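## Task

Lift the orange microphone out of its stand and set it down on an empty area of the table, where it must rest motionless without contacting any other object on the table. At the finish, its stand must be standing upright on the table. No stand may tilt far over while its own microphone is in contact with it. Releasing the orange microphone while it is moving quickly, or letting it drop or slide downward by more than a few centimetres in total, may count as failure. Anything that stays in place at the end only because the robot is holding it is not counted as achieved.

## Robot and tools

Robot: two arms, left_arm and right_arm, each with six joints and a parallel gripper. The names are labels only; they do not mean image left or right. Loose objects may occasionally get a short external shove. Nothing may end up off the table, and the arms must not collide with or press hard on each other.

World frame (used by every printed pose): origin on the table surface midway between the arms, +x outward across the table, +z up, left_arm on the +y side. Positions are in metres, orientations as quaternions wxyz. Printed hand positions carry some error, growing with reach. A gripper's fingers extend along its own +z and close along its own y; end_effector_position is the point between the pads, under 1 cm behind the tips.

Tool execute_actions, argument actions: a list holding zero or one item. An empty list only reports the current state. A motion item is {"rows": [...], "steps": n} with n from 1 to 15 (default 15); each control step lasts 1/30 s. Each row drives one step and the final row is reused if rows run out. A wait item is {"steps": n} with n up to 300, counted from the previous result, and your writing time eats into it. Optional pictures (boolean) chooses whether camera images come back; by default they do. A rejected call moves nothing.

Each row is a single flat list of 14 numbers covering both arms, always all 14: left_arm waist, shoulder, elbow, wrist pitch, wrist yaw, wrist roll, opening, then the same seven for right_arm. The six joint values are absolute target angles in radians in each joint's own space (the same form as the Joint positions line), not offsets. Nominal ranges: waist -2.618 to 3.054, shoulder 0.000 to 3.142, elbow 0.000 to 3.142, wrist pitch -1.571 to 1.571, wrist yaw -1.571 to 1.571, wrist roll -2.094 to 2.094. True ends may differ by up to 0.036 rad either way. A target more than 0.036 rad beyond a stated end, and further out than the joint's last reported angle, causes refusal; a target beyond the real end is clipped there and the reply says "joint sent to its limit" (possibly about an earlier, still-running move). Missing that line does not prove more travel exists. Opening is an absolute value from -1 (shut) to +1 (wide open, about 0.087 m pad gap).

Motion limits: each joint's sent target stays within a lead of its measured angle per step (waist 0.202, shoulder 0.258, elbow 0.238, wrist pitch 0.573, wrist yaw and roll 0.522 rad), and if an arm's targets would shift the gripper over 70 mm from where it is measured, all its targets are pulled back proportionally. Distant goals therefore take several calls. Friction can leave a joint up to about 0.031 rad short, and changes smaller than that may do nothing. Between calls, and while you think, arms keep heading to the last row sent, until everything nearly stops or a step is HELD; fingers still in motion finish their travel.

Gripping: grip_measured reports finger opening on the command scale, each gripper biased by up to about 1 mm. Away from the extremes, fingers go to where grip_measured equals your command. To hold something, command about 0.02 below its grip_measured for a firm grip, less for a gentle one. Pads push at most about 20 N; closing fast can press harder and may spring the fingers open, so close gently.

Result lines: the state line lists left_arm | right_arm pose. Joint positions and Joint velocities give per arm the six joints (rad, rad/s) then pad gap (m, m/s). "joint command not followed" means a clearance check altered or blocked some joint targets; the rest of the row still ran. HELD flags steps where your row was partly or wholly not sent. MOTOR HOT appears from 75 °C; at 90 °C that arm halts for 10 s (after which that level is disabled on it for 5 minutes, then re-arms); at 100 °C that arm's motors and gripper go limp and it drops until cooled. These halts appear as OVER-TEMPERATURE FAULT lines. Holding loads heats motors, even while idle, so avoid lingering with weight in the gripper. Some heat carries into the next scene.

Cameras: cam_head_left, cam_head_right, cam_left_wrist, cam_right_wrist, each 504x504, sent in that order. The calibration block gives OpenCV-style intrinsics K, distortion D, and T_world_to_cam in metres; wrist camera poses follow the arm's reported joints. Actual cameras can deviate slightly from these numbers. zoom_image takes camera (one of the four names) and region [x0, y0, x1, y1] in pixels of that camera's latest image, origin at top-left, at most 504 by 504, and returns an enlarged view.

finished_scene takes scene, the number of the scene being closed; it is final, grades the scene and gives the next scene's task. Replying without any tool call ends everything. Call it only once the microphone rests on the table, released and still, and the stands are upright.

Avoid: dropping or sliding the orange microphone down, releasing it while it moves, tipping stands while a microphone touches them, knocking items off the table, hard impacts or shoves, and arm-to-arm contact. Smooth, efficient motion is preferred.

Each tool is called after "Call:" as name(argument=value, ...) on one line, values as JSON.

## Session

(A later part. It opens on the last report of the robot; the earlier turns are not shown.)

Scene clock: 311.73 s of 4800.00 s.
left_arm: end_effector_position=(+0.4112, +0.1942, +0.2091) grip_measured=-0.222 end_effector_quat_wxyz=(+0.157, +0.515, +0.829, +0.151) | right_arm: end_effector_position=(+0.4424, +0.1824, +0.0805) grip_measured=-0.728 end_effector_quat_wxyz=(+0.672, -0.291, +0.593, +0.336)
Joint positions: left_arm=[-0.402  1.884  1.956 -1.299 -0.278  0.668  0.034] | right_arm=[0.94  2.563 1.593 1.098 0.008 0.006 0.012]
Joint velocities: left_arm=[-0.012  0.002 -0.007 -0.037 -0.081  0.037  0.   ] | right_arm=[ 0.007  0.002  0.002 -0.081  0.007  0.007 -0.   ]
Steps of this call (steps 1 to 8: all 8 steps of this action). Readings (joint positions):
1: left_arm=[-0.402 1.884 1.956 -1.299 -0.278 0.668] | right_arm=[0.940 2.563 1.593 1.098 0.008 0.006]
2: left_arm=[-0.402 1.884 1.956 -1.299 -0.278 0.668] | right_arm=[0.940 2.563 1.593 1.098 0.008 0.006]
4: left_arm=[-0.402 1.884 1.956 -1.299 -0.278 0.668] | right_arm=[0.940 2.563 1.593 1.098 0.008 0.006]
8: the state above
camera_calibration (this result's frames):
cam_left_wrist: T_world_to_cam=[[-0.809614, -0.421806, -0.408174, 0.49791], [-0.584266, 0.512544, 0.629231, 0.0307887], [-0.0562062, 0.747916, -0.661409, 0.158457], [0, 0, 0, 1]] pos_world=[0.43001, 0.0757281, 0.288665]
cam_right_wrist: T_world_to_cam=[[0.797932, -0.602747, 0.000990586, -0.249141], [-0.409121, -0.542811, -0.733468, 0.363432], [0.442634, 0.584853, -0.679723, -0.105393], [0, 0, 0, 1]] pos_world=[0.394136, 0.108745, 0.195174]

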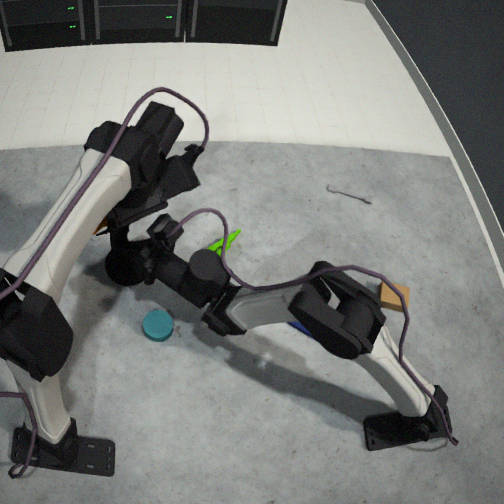

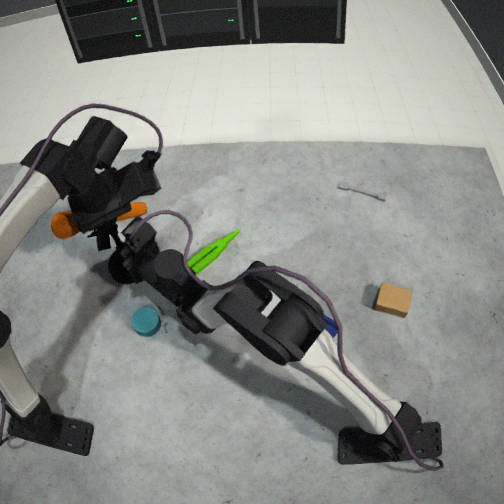

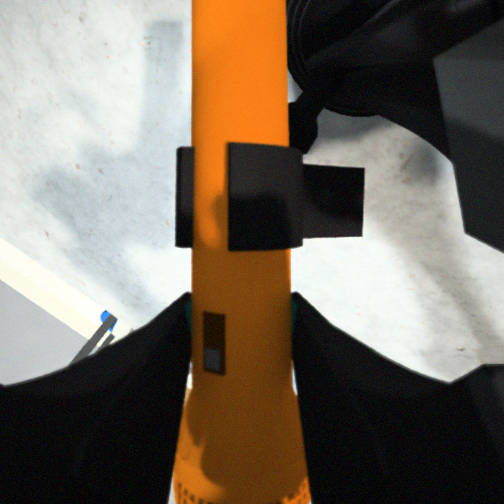

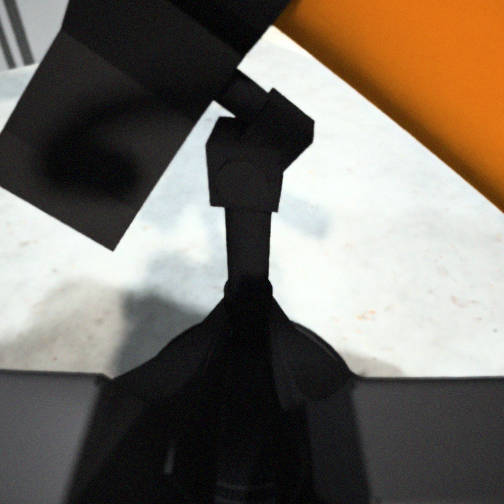

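Call:
execute_actions(actions=[{"rows": [[-0.389,1.880,1.960,-1.311,-0.267,0.668,-0.26,0.948,2.585,1.61,1.085,0,0,-0.76],[-0.388,1.872,1.940,-1.313,-0.267,0.676,-0.26,0.948,2.585,1.61,1.085,0,0,-0.76],[-0.3865,1.865,1.932,-1.316,-0.2665,0.678,-0.26,0.948,2.585,1.61,1.085,0,0,-0.76],[-0.385,1.858,1.928,-1.319,-0.266,0.680,-0.26,0.948,2.585,1.61,1.085,0,0,-0.76],[-0.383,1.850,1.924,-1.322,-0.266,0.681,-0.26,0.948,2.585,1.61,1.085,0,0,-0.76],[-0.381,1.842,1.920,-1.325,-0.265,0.683,-0.26,0.948,2.585,1.61,1.085,0,0,-0.76],[-0.379,1.834,1.915,-1.328,-0.265,0.685,-0.26,0.948,2.585,1.61,1.085,0,0,-0.76],[-0.377,1.826,1.911,-1.332,-0.264,0.687,-0.26,0.948,2.585,1.61,1.085,0,0,-0.76],[-0.375,1.818,1.906,-1.335,-0.264,0.688,-0.26,0.948,2.585,1.61,1.085,0,0,-0.76],[-0.373,1.810,1.902,-1.338,-0.263,0.690,-0.26,0.948,2.585,1.61,1.085,0,0,-0.76],[-0.371,1.802,1.898,-1.342,-0.263,0.692,-0.26,0.948,2.585,1.61,1.085,0,0,-0.76],[-0.369,1.795,1.894,-1.345,-0.262,0.694,-0.26,0.948,2.585,1.61,1.085,0,0,-0.76],[-0.368,1.788,1.890,-1.348,-0.262,0.695,-0.26,0.948,2.585,1.61,1.085,0,0,-0.76]], "steps": 15}], pictures=false)

Call:
execute_actions(actions=[{"steps": 8}])

Scene clock: 329.07 s of 4800.00 s.
left_arm: end_effector_position=(+0.4027, +0.2019, +0.2124) grip_measured=-0.222 end_effector_quat_wxyz=(+0.160, +0.513, +0.832, +0.140) | right_arm: end_effector_position=(+0.4395, +0.1847, +0.0824) grip_measured=-0.728 end_effector_quat_wxyz=(+0.675, -0.299, +0.586, +0.335)
Joint positions: left_arm=[-0.384  1.835  1.91  -1.294 -0.251  0.675  0.034] | right_arm=[ 0.944  2.563  1.593  1.106 -0.002 -0.01   0.012]
Joint velocities: left_arm=[ 0.042 -0.056 -0.066  0.066  0.037  0.007  0.001] | right_arm=[ 0.022 -0.002  0.007  0.007 -0.095 -0.051  0.   ]
Steps of this call (steps 1 to 15: the robot went on to your last target; steps 16 to 100: nothing new was sent; then 13.50 s passed at rest; steps 101 to 115: all 15 steps of this action). Readings (joint positions):
101: left_arm=[-0.402 1.884 1.956 -1.299 -0.278 0.668] | right_arm=[0.940 2.563 1.593 1.098 0.008 0.006]
102: left_arm=[-0.402 1.884 1.956 -1.299 -0.278 0.669] | right_arm=[0.940 2.563 1.593 1.098 0.008 0.006]
104: left_arm=[-0.402 1.884 1.956 -1.299 -0.278 0.670] | right_arm=[0.940 2.563 1.593 1.098 0.008 0.006]
108: left_arm=[-0.396 1.872 1.944 -1.297 -0.271 0.671] | right_arm=[0.940 2.563 1.593 1.099 0.007 0.006]
115: the state above

Scene clock: 329.33 s of 4800.00 s.
left_arm: end_effector_position=(+0.4025, +0.2022, +0.2124) grip_measured=-0.222 end_effector_quat_wxyz=(+0.160, +0.513, +0.832, +0.139) | right_arm: end_effector_position=(+0.4394, +0.1848, +0.0825) grip_measured=-0.728 end_effector_quat_wxyz=(+0.676, -0.301, +0.584, +0.333)
Joint positions: left_arm=[-0.383  1.834  1.909 -1.294 -0.249  0.676  0.034] | right_arm=[ 0.944  2.563  1.593  1.106 -0.003 -0.017  0.012]
Joint velocities: left_arm=[ 0.007 -0.017 -0.007 -0.007 -0.037 -0.037 -0.001] | right_arm=[-0.012  0.007 -0.002 -0.081 -0.081  0.022  0.   ]
Steps of this call (steps 1 to 8: the robot went on to your last target). Readings (joint positions):
1: left_arm=[-0.383 1.834 1.909 -1.294 -0.249 0.675] | right_arm=[0.944 2.563 1.593 1.106 -0.002 -0.013]
2: left_arm=[-0.383 1.834 1.909 -1.294 -0.249 0.675] | right_arm=[0.944 2.563 1.593 1.106 -0.002 -0.015]
4: left_arm=[-0.383 1.834 1.909 -1.294 -0.249 0.675] | right_arm=[0.944 2.563 1.593 1.106 -0.003 -0.016]
8: the state above
camera_calibration (this result's frames):
cam_left_wrist: T_world_to_cam=[[-0.810833, -0.433655, -0.393055, 0.495199], [-0.582026, 0.526755, 0.619495, 0.0178246], [-0.0616038, 0.731076, -0.67951, 0.163549], [0, 0, 0, 1]] pos_world=[0.421973, 0.0857896, 0.294731]
cam_right_wrist: T_world_to_cam=[[0.804797, -0.592985, 0.0258973, -0.2522], [-0.384331, -0.553869, -0.738592, 0.356533], [0.452318, 0.584464, -0.673655, -0.108733], [0, 0, 0, 1]] pos_world=[0.389178, 0.111472, 0.196616]

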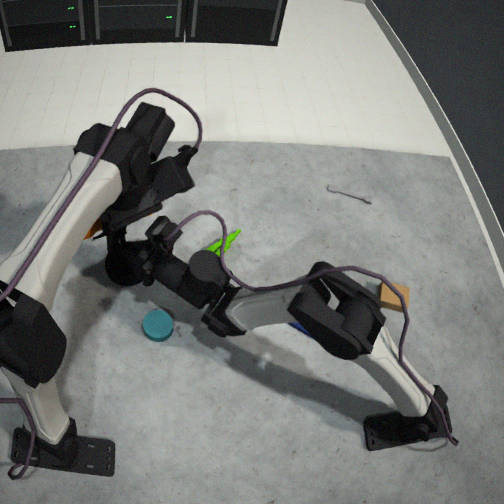

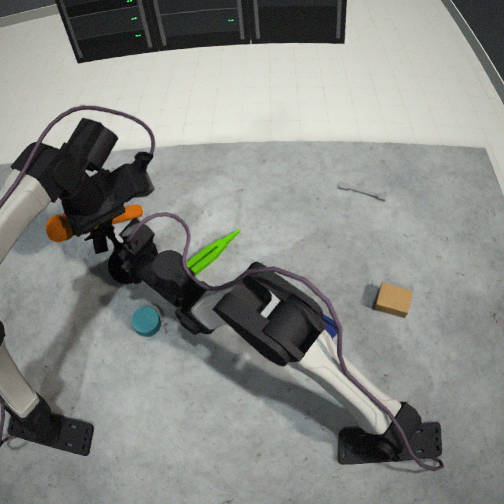

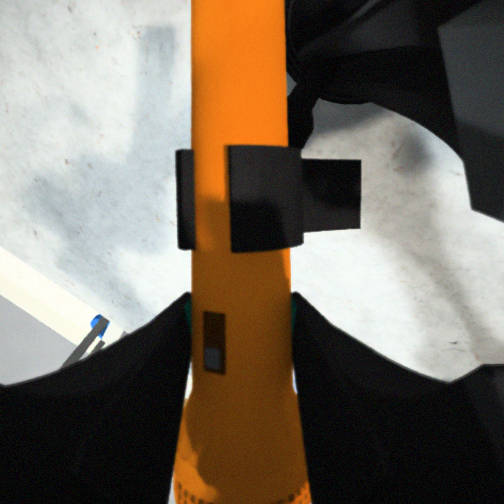

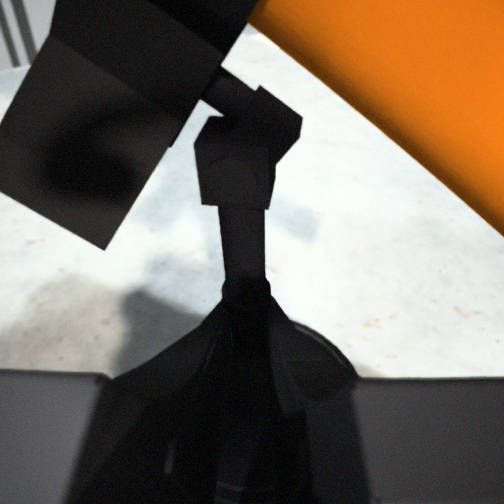

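Call:
execute_actions(actions=[])

Scene clock: 341.33 s of 4800.00 s.
left_arm: end_effector_position=(+0.4025, +0.2022, +0.2124) grip_measured=-0.222 end_effector_quat_wxyz=(+0.160, +0.513, +0.832, +0.139) | right_arm: end_effector_position=(+0.4394, +0.1848, +0.0825) grip_measured=-0.728 end_effector_quat_wxyz=(+0.676, -0.301, +0.584, +0.333)
Joint positions: left_arm=[-0.383  1.834  1.909 -1.294 -0.249  0.676  0.034] | right_arm=[ 0.944  2.563  1.593  1.106 -0.003 -0.017  0.012]
Joint velocities: left_arm=[-0.002  0.007 -0.012 -0.022  0.022  0.007 -0.001] | right_arm=[-0.012 -0.002  0.002 -0.081 -0.037 -0.022 -0.   ]
Steps of this call (steps 1 to 15: the robot went on to your last target; steps 16 to 100: nothing new was sent; then 8.67 s passed at rest). Readings (joint positions):
1: left_arm=[-0.383 1.834 1.909 -1.294 -0.249 0.676] | right_arm=[0.944 2.563 1.593 1.106 -0.003 -0.017]
2: left_arm=[-0.383 1.834 1.909 -1.294 -0.249 0.676] | right_arm=[0.944 2.563 1.593 1.106 -0.003 -0.017]
4: left_arm=[-0.383 1.834 1.909 -1.294 -0.249 0.676] | right_arm=[0.944 2.563 1.593 1.106 -0.003 -0.017]
8: left_arm=[-0.383 1.834 1.909 -1.294 -0.249 0.676] | right_arm=[0.944 2.563 1.593 1.106 -0.003 -0.017]
100: the state above
All arms were judged still, so your last target was given up. Only a new action makes them travel on or press farther. Fingers that are still opening or closing keep moving.
camera_calibration (this result's frames):
cam_left_wrist: T_world_to_cam=[[-0.810833, -0.433655, -0.393055, 0.495199], [-0.582026, 0.526755, 0.619495, 0.0178246], [-0.0616038, 0.731076, -0.67951, 0.163549], [0, 0, 0, 1]] pos_world=[0.421973, 0.0857896, 0.294731]
cam_right_wrist: T_world_to_cam=[[0.804797, -0.592985, 0.0258973, -0.2522], [-0.384331, -0.553869, -0.738592, 0.356533], [0.452318, 0.584464, -0.673655, -0.108733], [0, 0, 0, 1]] pos_world=[0.389178, 0.111472, 0.196616]

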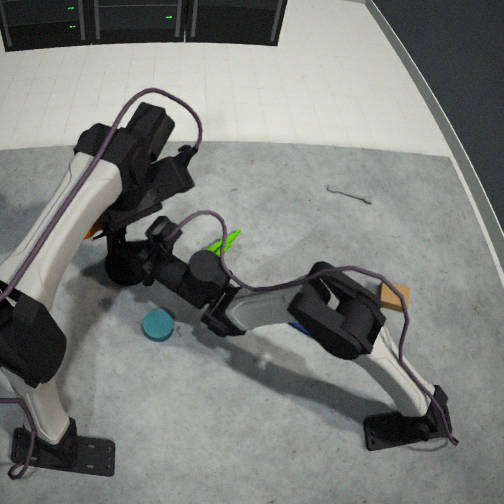

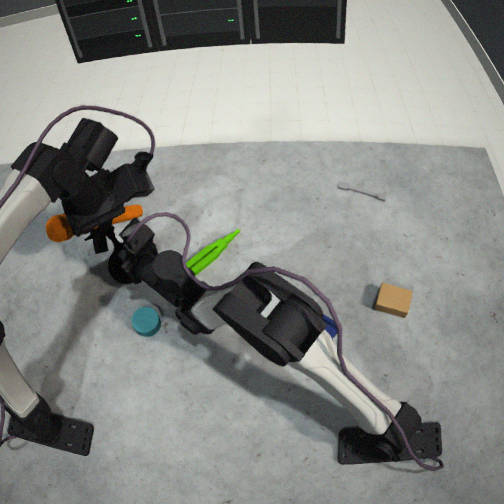

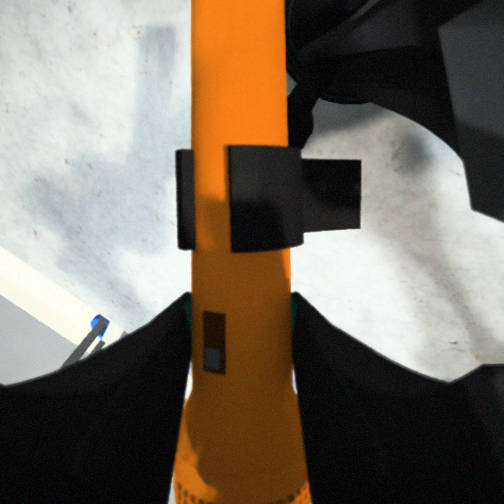

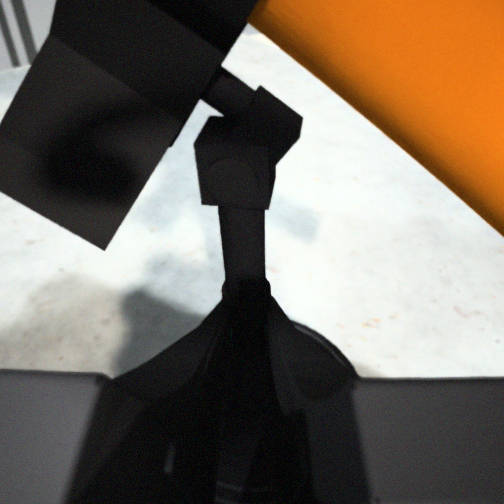

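Call:
zoom_image(camera="cam_head_right", region=[30, 100, 270, 340])

Call:
zoom_image(camera="cam_head_left", region=[60, 90, 290, 340])

Region (30, 100, 270, 340) of cam_head_right's 504x504 image, scaled by 2.100, with more detail than that image has.

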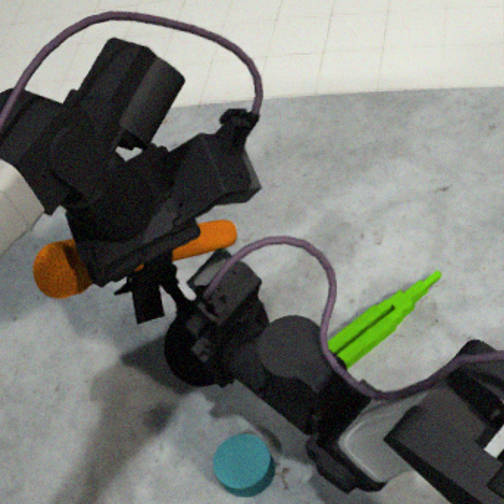

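Region (60, 90, 290, 340) of cam_head_left's 504x504 image, scaled by 2.016, with more detail than that image has; it fills the left 464 columns of this view, and the rest is white.

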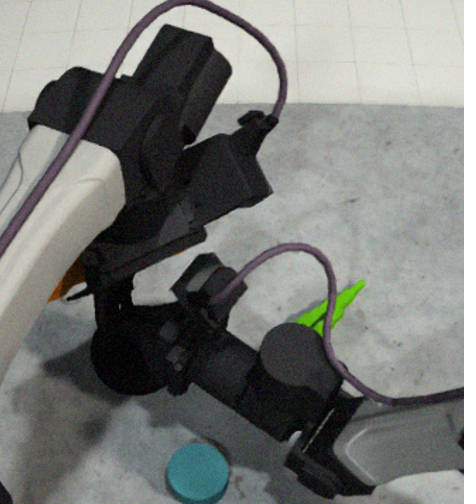

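Call:
execute_actions(actions=[{"rows": [[-0.385,1.83,1.92,-1.33,-0.262,0.68,-0.26,0.945,2.58,1.61,1.09,0,0,-0.76],[-0.39,1.845,1.93,-1.325,-0.268,0.675,-0.26,0.942,2.58,1.61,1.09,0,0,-0.76],[-0.396,1.86,1.945,-1.32,-0.274,0.67,-0.26,0.94,2.58,1.61,1.09,0,0,-0.76],[-0.402,1.875,1.96,-1.315,-0.28,0.665,-0.26,0.938,2.58,1.61,1.09,0,0,-0.76],[-0.408,1.885,1.972,-1.31,-0.284,0.662,-0.26,0.936,2.58,1.61,1.09,0,0,-0.76],[-0.412,1.893,1.98,-1.305,-0.286,0.66,-0.26,0.935,2.58,1.61,1.09,0,0,-0.76],[-0.412,1.893,1.98,-1.305,-0.286,0.66,-0.26,0.935,2.58,1.61,1.09,0,0,-0.76],[-0.412,1.893,1.98,-1.305,-0.286,0.66,-0.26,0.935,2.58,1.61,1.09,0,0,-0.76],[-0.412,1.893,1.98,-1.305,-0.286,0.66,-0.26,0.935,2.58,1.61,1.09,0,0,-0.76],[-0.412,1.893,1.98,-1.305,-0.286,0.66,-0.15,0.935,2.58,1.61,1.09,0,0,-0.76],[-0.412,1.893,1.98,-1.305,-0.286,0.66,0.1,0.935,2.58,1.61,1.09,0,0,-0.76],[-0.412,1.893,1.98,-1.305,-0.286,0.66,0.4,0.935,2.58,1.61,1.09,0,0,-0.76],[-0.412,1.893,1.98,-1.305,-0.286,0.66,0.7,0.935,2.58,1.61,1.09,0,0,-0.76],[-0.412,1.893,1.98,-1.305,-0.286,0.66,1.0,0.935,2.58,1.61,1.09,0,0,-0.76]], "steps": 15}], pictures=false)

Call:
execute_actions(actions=[{"rows": [[-0.412,1.893,1.98,-1.305,-0.286,0.66,1.0,0.935,2.58,1.61,1.09,0,0,-0.6],[-0.412,1.893,1.98,-1.305,-0.286,0.66,1.0,0.935,2.58,1.61,1.09,0,0,-0.4],[-0.412,1.893,1.98,-1.305,-0.286,0.66,1.0,0.935,2.58,1.61,1.09,0,0,-0.2],[-0.412,1.893,1.98,-1.305,-0.286,0.66,1.0,0.935,2.58,1.61,1.09,0,0,0.0],[-0.412,1.893,1.98,-1.305,-0.286,0.66,1.0,0.935,2.58,1.61,1.09,0,0,0.2],[-0.412,1.893,1.98,-1.305,-0.286,0.66,1.0,0.935,2.58,1.61,1.09,0,0,0.2],[-0.412,1.87,1.98,-1.305,-0.286,0.66,1.0,0.935,2.58,1.61,1.09,0,0,0.2],[-0.412,1.85,1.98,-1.305,-0.286,0.66,1.0,0.935,2.58,1.61,1.09,0,0,0.2],[-0.412,1.83,1.98,-1.305,-0.286,0.66,1.0,0.935,2.58,1.61,1.09,0,0,0.2],[-0.412,1.81,1.98,-1.305,-0.286,0.66,1.0,0.935,2.58,1.61,1.09,0,0,0.2],[-0.412,1.79,1.98,-1.305,-0.286,0.66,1.0,0.935,2.58,1.61,1.09,0,0,0.2],[-0.412,1.77,1.98,-1.305,-0.286,0.66,1.0,0.935,2.58,1.61,1.09,0,0,0.2],[-0.412,1.75,1.98,-1.305,-0.286,0.66,1.0,0.935,2.58,1.61,1.09,0,0,0.2],[-0.412,1.73,1.98,-1.305,-0.286,0.66,1.0,0.935,2.58,1.61,1.09,0,0,0.2],[-0.412,1.71,1.98,-1.305,-0.286,0.66,1.0,0.935,2.58,1.61,1.09,0,0,0.2]], "steps": 15}], pictures=false)

Call:
execute_actions(actions=[{"rows": [[-0.412,1.69,1.98,-1.305,-0.286,0.66,1.0,0.935,2.57,1.605,1.07,0,0,0.2],[-0.412,1.67,1.98,-1.305,-0.286,0.66,1.0,0.935,2.56,1.60,1.05,0,0,0.2],[-0.412,1.65,1.98,-1.305,-0.286,0.66,1.0,0.935,2.55,1.595,1.03,0,0,0.2],[-0.412,1.63,1.98,-1.305,-0.286,0.66,1.0,0.935,2.54,1.59,1.01,0,0,0.2],[-0.40,1.61,1.97,-1.305,-0.286,0.66,1.0,0.935,2.53,1.585,0.99,0,0,0.2],[-0.38,1.59,1.96,-1.305,-0.286,0.66,1.0,0.935,2.52,1.58,0.97,0,0,0.2],[-0.36,1.57,1.95,-1.305,-0.286,0.66,1.0,0.935,2.51,1.575,0.95,0,0,0.2],[-0.34,1.55,1.94,-1.305,-0.286,0.66,1.0,0.935,2.50,1.57,0.93,0,0,0.2],[-0.32,1.53,1.93,-1.305,-0.286,0.66,1.0,0.935,2.495,1.57,0.915,0,0,0.2],[-0.30,1.51,1.92,-1.305,-0.286,0.66,1.0,0.935,2.495,1.57,0.915,0,0,0.2],[-0.28,1.49,1.91,-1.305,-0.286,0.66,1.0,0.935,2.495,1.57,0.915,0,0,0.2],[-0.26,1.47,1.90,-1.305,-0.286,0.66,1.0,0.935,2.495,1.57,0.915,0,0,0.2],[-0.24,1.45,1.89,-1.305,-0.286,0.66,1.0,0.935,2.495,1.57,0.915,0,0,0.2],[-0.22,1.43,1.88,-1.305,-0.286,0.66,1.0,0.935,2.495,1.57,0.915,0,0,0.2],[-0.20,1.41,1.87,-1.305,-0.286,0.66,1.0,0.935,2.495,1.57,0.915,0,0,0.2]], "steps": 15}])

Scene clock: 461.83 s of 4800.00 s.
left_arm: end_effector_position=(+0.4112, +0.1949, +0.2099) grip_measured=+0.979 end_effector_quat_wxyz=(+0.160, +0.514, +0.830, +0.150) | right_arm: end_effector_position=(+0.4425, +0.1823, +0.0808) grip_measured=-0.728 end_effector_quat_wxyz=(+0.673, -0.294, +0.591, +0.334)
Joint positions: left_arm=[-0.4    1.877  1.949 -1.293 -0.275  0.668  0.087] | right_arm=[ 0.939  2.563  1.593  1.099  0.004 -0.002  0.012]
Joint velocities: left_arm=[ 0.002  0.017 -0.012 -0.037 -0.007 -0.022  0.076] | right_arm=[ 0.012  0.002 -0.012 -0.022  0.051  0.051  0.001]
Steps of this call (steps 1 to 90: nothing new was sent; then 117.00 s passed at rest; steps 91 to 105: all 15 steps of this action). Readings (joint positions):
91: left_arm=[-0.383 1.834 1.909 -1.293 -0.249 0.676] | right_arm=[0.944 2.563 1.593 1.107 -0.003 -0.018]
92: left_arm=[-0.383 1.835 1.909 -1.292 -0.248 0.675] | right_arm=[0.944 2.563 1.593 1.107 -0.003 -0.018]
94: left_arm=[-0.383 1.842 1.914 -1.291 -0.251 0.673] | right_arm=[0.944 2.563 1.593 1.107 -0.002 -0.018]
98: left_arm=[-0.396 1.874 1.947 -1.291 -0.266 0.669] | right_arm=[0.939 2.563 1.593 1.100 0.004 -0.010]
105: the state above

Scene clock: 462.33 s of 4800.00 s.
left_arm: end_effector_position=(+0.4017, +0.2002, +0.2433) grip_measured=+1.000 end_effector_quat_wxyz=(+0.203, +0.503, +0.826, +0.153) | right_arm: end_effector_position=(+0.4425, +0.1823, +0.0808) grip_measured=+0.200 end_effector_quat_wxyz=(+0.673, -0.294, +0.591, +0.334)
Joint positions: left_arm=[-0.4    1.786  1.949 -1.295 -0.277  0.667  0.087] | right_arm=[ 0.939  2.563  1.593  1.099  0.004 -0.002  0.052]
Joint velocities: left_arm=[-0.022 -0.706  0.007  0.007 -0.037 -0.051  0.   ] | right_arm=[-0.017  0.002 -0.002 -0.066 -0.007  0.007 -0.   ]
Steps of this call (steps 1 to 15: all 15 steps of this action). Readings (joint positions):
1: left_arm=[-0.400 1.877 1.949 -1.293 -0.275 0.668] | right_arm=[0.939 2.563 1.593 1.099 0.004 -0.002]
2: left_arm=[-0.400 1.877 1.949 -1.293 -0.276 0.668] | right_arm=[0.939 2.563 1.593 1.099 0.004 -0.002]
4: left_arm=[-0.400 1.877 1.949 -1.293 -0.276 0.668] | right_arm=[0.939 2.563 1.593 1.099 0.004 -0.002]
8: left_arm=[-0.400 1.877 1.949 -1.293 -0.277 0.668] | right_arm=[0.939 2.563 1.593 1.099 0.004 -0.002]
15: the state above

Scene clock: 462.83 s of 4800.00 s.
left_arm: end_effector_position=(+0.3575, +0.2795, +0.3386) grip_measured=+1.000 end_effector_quat_wxyz=(+0.325, +0.401, +0.836, +0.187) | right_arm: end_effector_position=(+0.4420, +0.1816, +0.0857) grip_measured=+0.200 end_effector_quat_wxyz=(+0.648, -0.308, +0.618, +0.321)
Joint positions: left_arm=[-0.243  1.463  1.913 -1.296 -0.28   0.667  0.087] | right_arm=[ 0.939  2.5    1.593  0.955  0.004 -0.002  0.052]
Joint velocities: left_arm=[ 0.564 -0.549 -0.286  0.022  0.051  0.007  0.   ] | right_arm=[-0.012  0.002 -0.002 -0.066 -0.066 -0.066 -0.   ]
Steps of this call (steps 1 to 15: all 15 steps of this action). Readings (joint positions):
1: left_arm=[-0.400 1.760 1.949 -1.295 -0.277 0.667] | right_arm=[0.939 2.563 1.593 1.098 0.004 -0.002]
2: left_arm=[-0.400 1.734 1.949 -1.295 -0.277 0.667] | right_arm=[0.939 2.563 1.593 1.094 0.004 -0.002]
4: left_arm=[-0.400 1.684 1.949 -1.295 -0.277 0.667] | right_arm=[0.939 2.562 1.593 1.077 0.004 -0.002]
8: left_arm=[-0.387 1.600 1.949 -1.296 -0.277 0.667] | right_arm=[0.939 2.542 1.593 1.008 0.004 -0.002]
15: the state above
camera_calibration (this result's frames):
cam_left_wrist: T_world_to_cam=[[-0.552481, -0.60716, -0.571071, 0.558247], [-0.82912, 0.470665, 0.30172, 0.0843454], [0.0855908, 0.640181, -0.763441, 0.191277], [0, 0, 0, 1]] pos_world=[0.361982, 0.176795, 0.439379]
cam_right_wrist: T_world_to_cam=[[0.799757, -0.600237, 0.010222, -0.251351], [-0.436739, -0.593426, -0.676095, 0.383137], [0.411884, 0.536247, -0.736743, -0.0738782], [0, 0, 0, 1]] pos_world=[0.39878, 0.11611, 0.207177]

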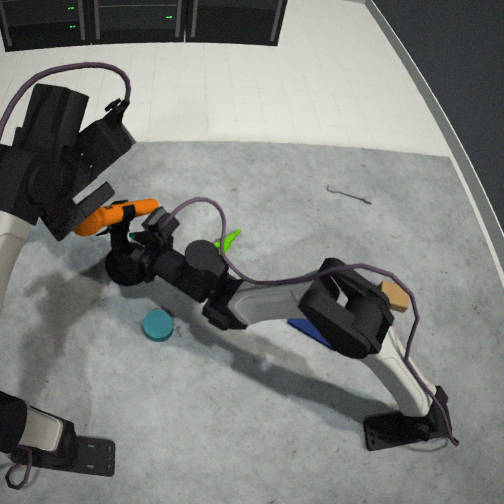

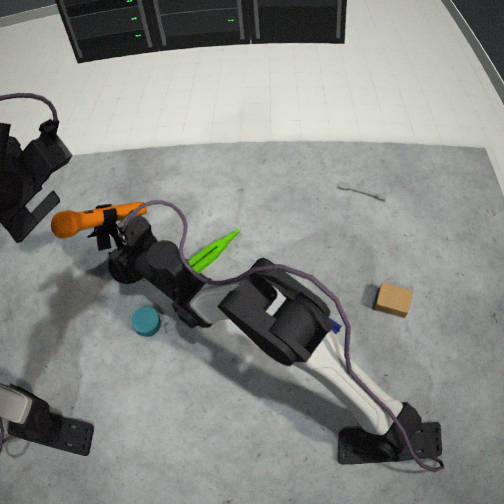

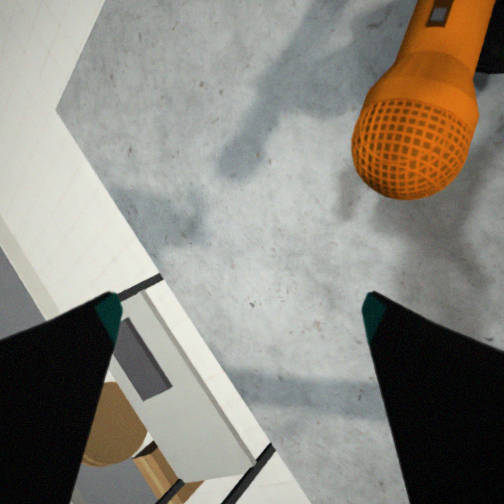

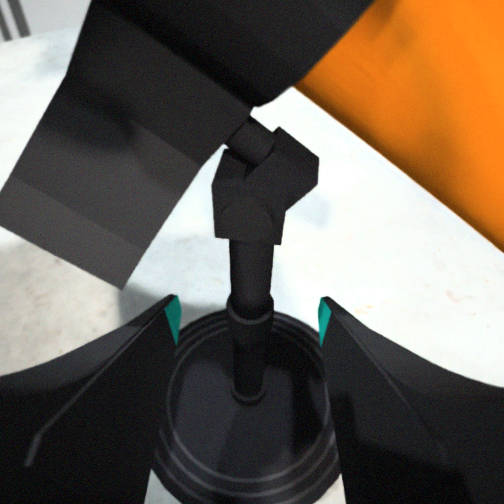

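Call:
execute_actions(actions=[{"rows": [[-0.2,1.41,1.87,-1.305,-0.286,0.66,1.0,0.945,2.52,1.59,0.92,0.05,0,0.4],[-0.2,1.41,1.87,-1.305,-0.286,0.66,1.0,0.955,2.525,1.595,0.92,0.09,0,0.6],[-0.2,1.41,1.87,-1.305,-0.286,0.66,1.0,0.965,2.528,1.60,0.92,0.12,0,0.6],[-0.2,1.41,1.87,-1.305,-0.286,0.66,1.0,0.975,2.53,1.605,0.918,0.15,0,0.6],[-0.2,1.41,1.87,-1.305,-0.286,0.66,1.0,0.984,2.532,1.61,0.916,0.18,0,0.6],[-0.2,1.41,1.87,-1.305,-0.286,0.66,1.0,0.992,2.534,1.618,0.914,0.21,0,0.6],[-0.2,1.41,1.87,-1.305,-0.286,0.66,1.0,0.999,2.537,1.624,0.911,0.24,0,0.6],[-0.2,1.41,1.87,-1.305,-0.286,0.66,1.0,1.007,2.54,1.63,0.908,0.27,0,0.6],[-0.2,1.41,1.87,-1.305,-0.286,0.66,1.0,1.014,2.543,1.637,0.904,0.30,0,0.6],[-0.2,1.41,1.87,-1.305,-0.286,0.66,1.0,1.021,2.546,1.643,0.901,0.33,0,0.6],[-0.2,1.41,1.87,-1.305,-0.286,0.66,1.0,1.029,2.55,1.65,0.898,0.36,0,0.6],[-0.2,1.41,1.87,-1.305,-0.286,0.66,1.0,1.036,2.553,1.657,0.894,0.39,0,0.6],[-0.2,1.41,1.87,-1.305,-0.286,0.66,1.0,1.043,2.558,1.668,0.888,0.418,0,0.6],[-0.2,1.41,1.87,-1.305,-0.286,0.66,1.0,1.05,2.563,1.679,0.883,0.447,0,0.6],[-0.2,1.41,1.87,-1.305,-0.286,0.66,1.0,1.056,2.568,1.69,0.877,0.475,0,0.6]], "steps": 15}], pictures=false)

Call:
execute_actions(actions=[{"rows": [[-0.2,1.41,1.87,-1.305,-0.286,0.66,1.0,1.063,2.574,1.70,0.871,0.504,0,0.6],[-0.2,1.41,1.87,-1.305,-0.286,0.66,1.0,1.07,2.579,1.711,0.866,0.532,0,0.6],[-0.2,1.41,1.87,-1.305,-0.286,0.66,1.0,1.076,2.584,1.722,0.86,0.56,0,0.6],[-0.2,1.41,1.87,-1.305,-0.286,0.66,1.0,1.082,2.591,1.737,0.852,0.588,0,0.6],[-0.2,1.41,1.87,-1.305,-0.286,0.66,1.0,1.088,2.599,1.753,0.844,0.616,0,0.6],[-0.2,1.41,1.87,-1.305,-0.286,0.66,1.0,1.094,2.606,1.768,0.836,0.644,0,0.6],[-0.2,1.41,1.87,-1.305,-0.286,0.66,1.0,1.10,2.614,1.784,0.828,0.672,0,0.6],[-0.2,1.41,1.87,-1.305,-0.286,0.66,1.0,1.106,2.621,1.80,0.82,0.695,0,0.6],[-0.2,1.41,1.87,-1.305,-0.286,0.66,1.0,1.112,2.629,1.815,0.812,0.70,0,0.6]], "steps": 15}])

Scene clock: 474.20 s of 4800.00 s.
left_arm: end_effector_position=(+0.3469, +0.2949, +0.3456) grip_measured=+1.000 end_effector_quat_wxyz=(+0.331, +0.382, +0.840, +0.196) | right_arm: end_effector_position=(+0.4354, +0.1877, +0.0805) grip_measured=+0.600 end_effector_quat_wxyz=(+0.676, -0.230, +0.657, +0.242)
Joint positions: left_arm=[-0.209  1.417  1.895 -1.301 -0.284  0.667  0.087] | right_arm=[ 1.038  2.531  1.653  0.911  0.345 -0.002  0.07 ]
Joint velocities: left_arm=[ 0.007 -0.022 -0.007 -0.066 -0.051 -0.022  0.   ] | right_arm=[ 0.183  0.12   0.286 -0.081  0.799  0.081 -0.   ]
Steps of this call (steps 1 to 30: the robot went on to your last target; steps 31 to 120: nothing new was sent; then 6.87 s passed at rest; steps 121 to 135: all 15 steps of this action). Readings (joint positions):
121: left_arm=[-0.209 1.417 1.895 -1.301 -0.284 0.667] | right_arm=[0.939 2.500 1.593 0.931 0.009 -0.002]
122: left_arm=[-0.209 1.417 1.895 -1.301 -0.284 0.667] | right_arm=[0.940 2.500 1.593 0.931 0.021 -0.002]
124: left_arm=[-0.209 1.417 1.895 -1.301 -0.284 0.667] | right_arm=[0.944 2.500 1.593 0.931 0.058 -0.002]
128: left_arm=[-0.209 1.417 1.895 -1.301 -0.284 0.667] | right_arm=[0.974 2.503 1.599 0.929 0.154 -0.002]
135: the state above

Scene clock: 474.70 s of 4800.00 s.
left_arm: end_effector_position=(+0.3469, +0.2949, +0.3456) grip_measured=+1.000 end_effector_quat_wxyz=(+0.331, +0.382, +0.840, +0.196) | right_arm: end_effector_position=(+0.4370, +0.1859, +0.0801) grip_measured=+0.600 end_effector_quat_wxyz=(+0.698, -0.143, +0.683, +0.159)
Joint positions: left_arm=[-0.209  1.417  1.895 -1.301 -0.284  0.667  0.087] | right_arm=[ 1.107  2.599  1.795  0.836  0.663 -0.002  0.07 ]
Joint velocities: left_arm=[-0.002 -0.002 -0.022  0.022 -0.081  0.022  0.   ] | right_arm=[ 0.012  0.007 -0.002 -0.051  0.154  0.007 -0.   ]
Steps of this call (steps 1 to 15: all 15 steps of this action). Readings (joint positions):
1: left_arm=[-0.209 1.417 1.895 -1.301 -0.284 0.667] | right_arm=[1.045 2.536 1.663 0.906 0.373 -0.002]
2: left_arm=[-0.209 1.417 1.895 -1.301 -0.284 0.667] | right_arm=[1.051 2.542 1.674 0.901 0.401 -0.002]
4: left_arm=[-0.209 1.417 1.895 -1.301 -0.284 0.667] | right_arm=[1.062 2.552 1.696 0.891 0.458 -0.002]
8: left_arm=[-0.209 1.417 1.895 -1.301 -0.284 0.667] | right_arm=[1.084 2.580 1.755 0.866 0.571 -0.002]
15: the state above
camera_calibration (this result's frames):
cam_left_wrist: T_world_to_cam=[[-0.516024, -0.62969, -0.580697, 0.56314], [-0.852931, 0.440184, 0.280617, 0.0907595], [0.0789119, 0.6401, -0.764228, 0.190228], [0, 0, 0, 1]] pos_world=[0.352994, 0.192888, 0.446923]
cam_right_wrist: T_world_to_cam=[[0.422382, -0.906372, -0.00912533, -0.0213576], [-0.684058, -0.312143, -0.659266, 0.434124], [0.594691, 0.284704, -0.751855, -0.110173], [0, 0, 0, 1]] pos_world=[0.371506, 0.147518, 0.203174]

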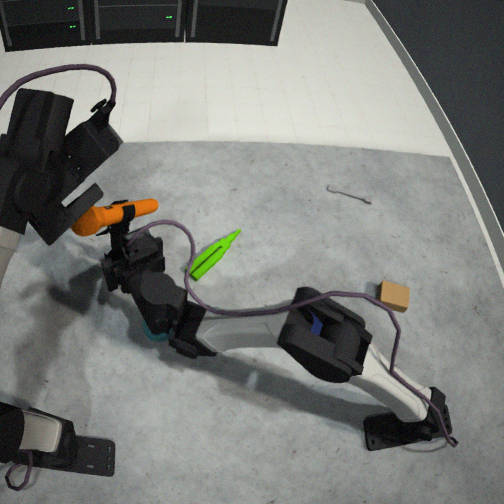

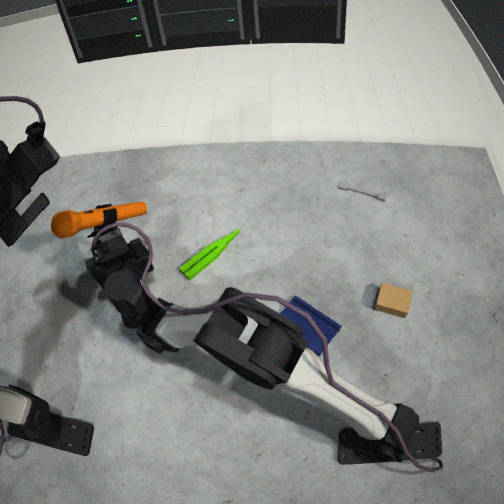

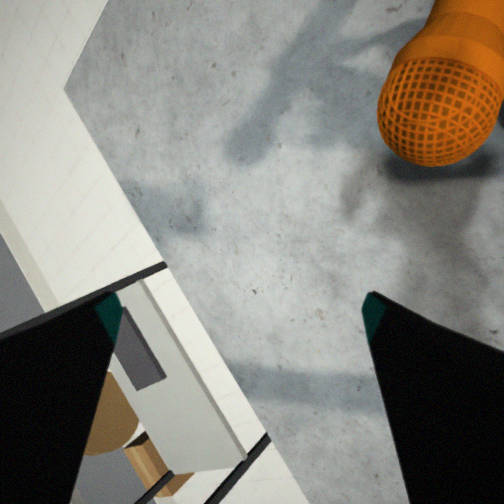

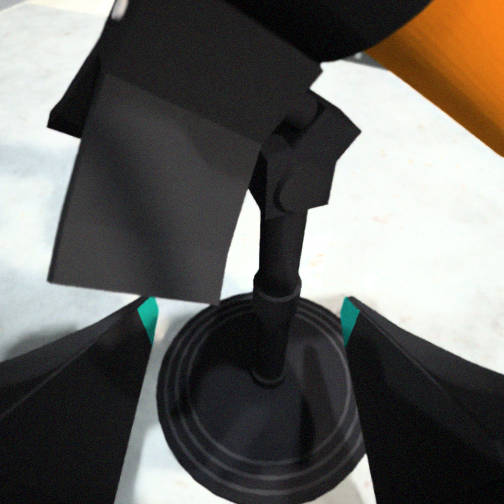

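Call:
execute_actions(actions=[{"rows": [[-0.2,1.41,1.87,-1.305,-0.286,0.66,1.0,1.113,2.64,1.83,0.805,0.72,0,0.6],[-0.2,1.41,1.87,-1.305,-0.286,0.66,1.0,1.114,2.65,1.845,0.797,0.74,0,0.6],[-0.2,1.41,1.87,-1.305,-0.286,0.66,1.0,1.116,2.66,1.86,0.79,0.76,0,0.6],[-0.2,1.41,1.87,-1.305,-0.286,0.66,1.0,1.117,2.67,1.875,0.782,0.78,0,0.6],[-0.2,1.41,1.87,-1.305,-0.286,0.66,1.0,1.119,2.68,1.89,0.774,0.795,0,0.6],[-0.2,1.41,1.87,-1.305,-0.286,0.66,1.0,1.12,2.69,1.905,0.766,0.805,0,0.6],[-0.2,1.41,1.87,-1.305,-0.286,0.66,1.0,1.121,2.695,1.914,0.76,0.805,0,0.4],[-0.2,1.41,1.87,-1.305,-0.286,0.66,1.0,1.121,2.695,1.914,0.76,0.805,0,0.2],[-0.2,1.41,1.87,-1.305,-0.286,0.66,1.0,1.121,2.695,1.914,0.76,0.805,0,0.0]], "steps": 15}], pictures=false)

Call:
execute_actions(actions=[{"steps": 8}])

Scene clock: 481.63 s of 4800.00 s.
left_arm: end_effector_position=(+0.3469, +0.2949, +0.3456) grip_measured=+1.000 end_effector_quat_wxyz=(+0.331, +0.382, +0.840, +0.196) | right_arm: end_effector_position=(+0.4501, +0.1756, +0.0629) grip_measured=+0.000 end_effector_quat_wxyz=(+0.699, -0.109, +0.699, +0.107)
Joint positions: left_arm=[-0.209  1.417  1.895 -1.301 -0.284  0.667  0.087] | right_arm=[ 1.107  2.669  1.892  0.777  0.788 -0.002  0.044]
Joint velocities: left_arm=[ 0.002  0.002 -0.012  0.007 -0.037  0.007  0.   ] | right_arm=[-0.007 -0.002 -0.007 -0.037  0.007  0.081  0.001]
Steps of this call (steps 1 to 30: the robot went on to your last target; steps 31 to 120: nothing new was sent; then 2.43 s passed at rest; steps 121 to 135: all 15 steps of this action). Readings (joint positions):
121: left_arm=[-0.209 1.417 1.895 -1.301 -0.284 0.667] | right_arm=[1.107 2.602 1.798 0.827 0.693 -0.002]
122: left_arm=[-0.209 1.417 1.895 -1.301 -0.284 0.667] | right_arm=[1.107 2.606 1.807 0.826 0.700 -0.002]
124: left_arm=[-0.209 1.417 1.895 -1.301 -0.284 0.667] | right_arm=[1.107 2.622 1.834 0.819 0.720 -0.002]
128: left_arm=[-0.209 1.417 1.895 -1.301 -0.284 0.667] | right_arm=[1.107 2.657 1.886 0.798 0.762 -0.002]
135: the state above

Scene clock: 481.90 s of 4800.00 s.
left_arm: end_effector_position=(+0.3469, +0.2949, +0.3456) grip_measured=+1.000 end_effector_quat_wxyz=(+0.331, +0.382, +0.840, +0.196) | right_arm: end_effector_position=(+0.4504, +0.1746, +0.0627) grip_measured=+0.000 end_effector_quat_wxyz=(+0.699, -0.107, +0.699, +0.105)
Joint positions: left_arm=[-0.209  1.417  1.895 -1.301 -0.284  0.667  0.087] | right_arm=[ 1.107  2.669  1.892  0.776  0.794 -0.002  0.044]
Joint velocities: left_arm=[-0.007 -0.012 -0.002 -0.051  0.022  0.007  0.   ] | right_arm=[ 0.002  0.007  0.012 -0.081  0.037 -0.037 -0.   ]
Steps of this call (steps 1 to 8: the robot went on to your last target). Readings (joint positions):
1: left_arm=[-0.209 1.417 1.895 -1.301 -0.284 0.667] | right_arm=[1.107 2.669 1.892 0.777 0.789 -0.002]
2: left_arm=[-0.209 1.417 1.895 -1.301 -0.284 0.667] | right_arm=[1.107 2.669 1.892 0.777 0.791 -0.002]
4: left_arm=[-0.209 1.417 1.895 -1.301 -0.284 0.667] | right_arm=[1.107 2.669 1.892 0.777 0.792 -0.002]
8: the state above
camera_calibration (this result's frames):
cam_left_wrist: T_world_to_cam=[[-0.516024, -0.62969, -0.580697, 0.56314], [-0.852931, 0.440184, 0.280617, 0.0907595], [0.0789119, 0.6401, -0.764228, 0.190228], [0, 0, 0, 1]] pos_world=[0.352994, 0.192888, 0.446923]
cam_right_wrist: T_world_to_cam=[[0.300892, -0.953597, 0.0107935, 0.0243386], [-0.730805, -0.237835, -0.639811, 0.435195], [0.612689, 0.184626, -0.768456, -0.117565], [0, 0, 0, 1]] pos_world=[0.38275, 0.148419, 0.187836]

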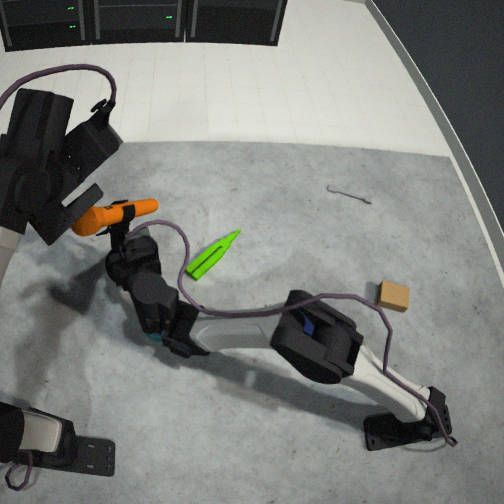

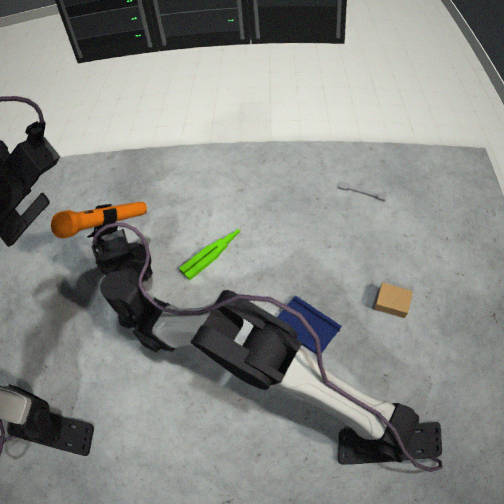

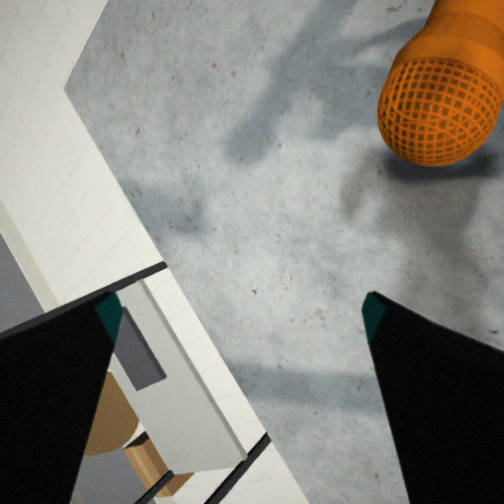

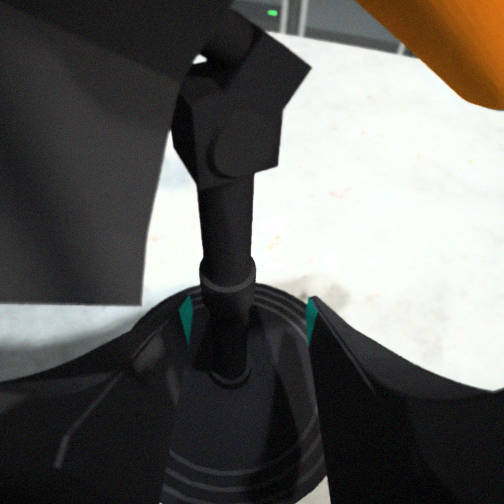

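Call:
execute_actions(actions=[{"rows": [[-0.2,1.41,1.87,-1.305,-0.286,0.66,1.0,1.125,2.695,1.914,0.76,0.80,0,0.0],[-0.2,1.41,1.87,-1.305,-0.286,0.66,1.0,1.129,2.695,1.914,0.76,0.80,0,0.0],[-0.2,1.41,1.87,-1.305,-0.286,0.66,1.0,1.131,2.695,1.914,0.76,0.80,0,-0.1],[-0.2,1.41,1.87,-1.305,-0.286,0.66,1.0,1.131,2.695,1.914,0.76,0.80,0,-0.2],[-0.2,1.41,1.87,-1.305,-0.286,0.66,1.0,1.131,2.695,1.914,0.76,0.80,0,-0.3],[-0.2,1.41,1.87,-1.305,-0.286,0.66,1.0,1.131,2.695,1.914,0.76,0.80,0,-0.4]], "steps": 12}])

Scene clock: 484.50 s of 4800.00 s.
left_arm: end_effector_position=(+0.3469, +0.2949, +0.3456) grip_measured=+1.000 end_effector_quat_wxyz=(+0.331, +0.382, +0.840, +0.196) | right_arm: end_effector_position=(+0.4418, +0.1811, +0.0626) grip_measured=-0.400 end_effector_quat_wxyz=(+0.698, -0.112, +0.698, +0.110)
Joint positions: left_arm=[-0.209  1.417  1.895 -1.301 -0.284  0.667  0.087] | right_arm=[ 1.123  2.669  1.892  0.776  0.795 -0.002  0.026]
Joint velocities: left_arm=[-0.002 -0.002 -0.012 -0.022 -0.007  0.007  0.   ] | right_arm=[-0.002  0.017 -0.007 -0.081  0.007  0.007 -0.001]
Steps of this call (steps 1 to 15: the robot went on to your last target; steps 16 to 66: nothing new was sent; steps 67 to 78: all 12 steps of this action). Readings (joint positions):
67: left_arm=[-0.209 1.417 1.895 -1.301 -0.284 0.667] | right_arm=[1.107 2.669 1.892 0.776 0.795 -0.002]
68: left_arm=[-0.209 1.417 1.895 -1.301 -0.284 0.667] | right_arm=[1.108 2.669 1.892 0.776 0.795 -0.002]
70: left_arm=[-0.209 1.417 1.895 -1.301 -0.284 0.667] | right_arm=[1.112 2.669 1.892 0.776 0.795 -0.002]
74: left_arm=[-0.209 1.417 1.895 -1.301 -0.284 0.667] | right_arm=[1.121 2.669 1.892 0.776 0.795 -0.002]
78: the state above
camera_calibration (this result's frames):
cam_left_wrist: T_world_to_cam=[[-0.516024, -0.62969, -0.580697, 0.56314], [-0.852931, 0.440184, 0.280617, 0.0907595], [0.0789119, 0.6401, -0.764228, 0.190228], [0, 0, 0, 1]] pos_world=[0.352994, 0.192888, 0.446923]
cam_right_wrist: T_world_to_cam=[[0.315047, -0.949012, 0.0110651, 0.025951], [-0.727294, -0.2489, -0.639603, 0.430829], [0.609745, 0.193458, -0.768626, -0.113827], [0, 0, 0, 1]] pos_world=[0.374569, 0.153882, 0.187782]

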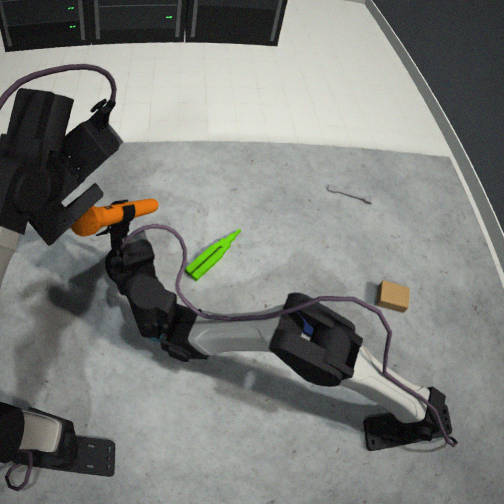

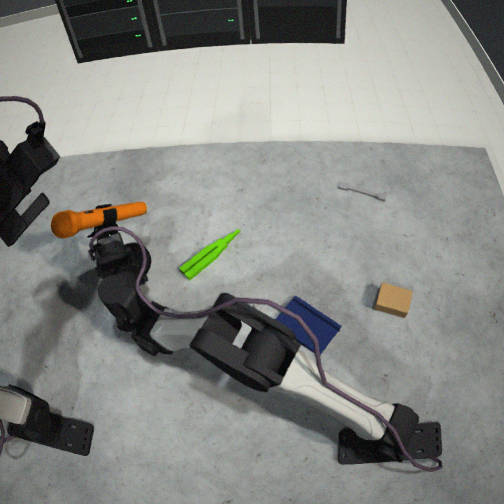

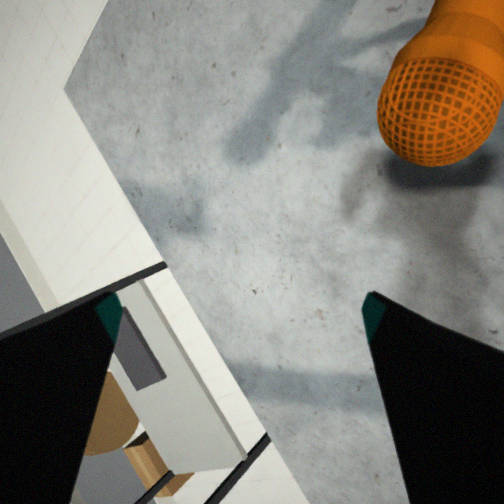

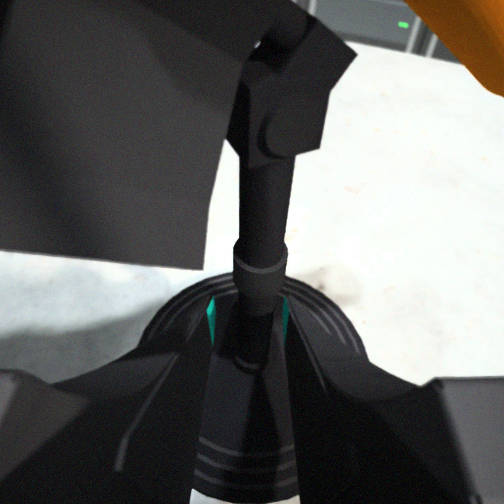

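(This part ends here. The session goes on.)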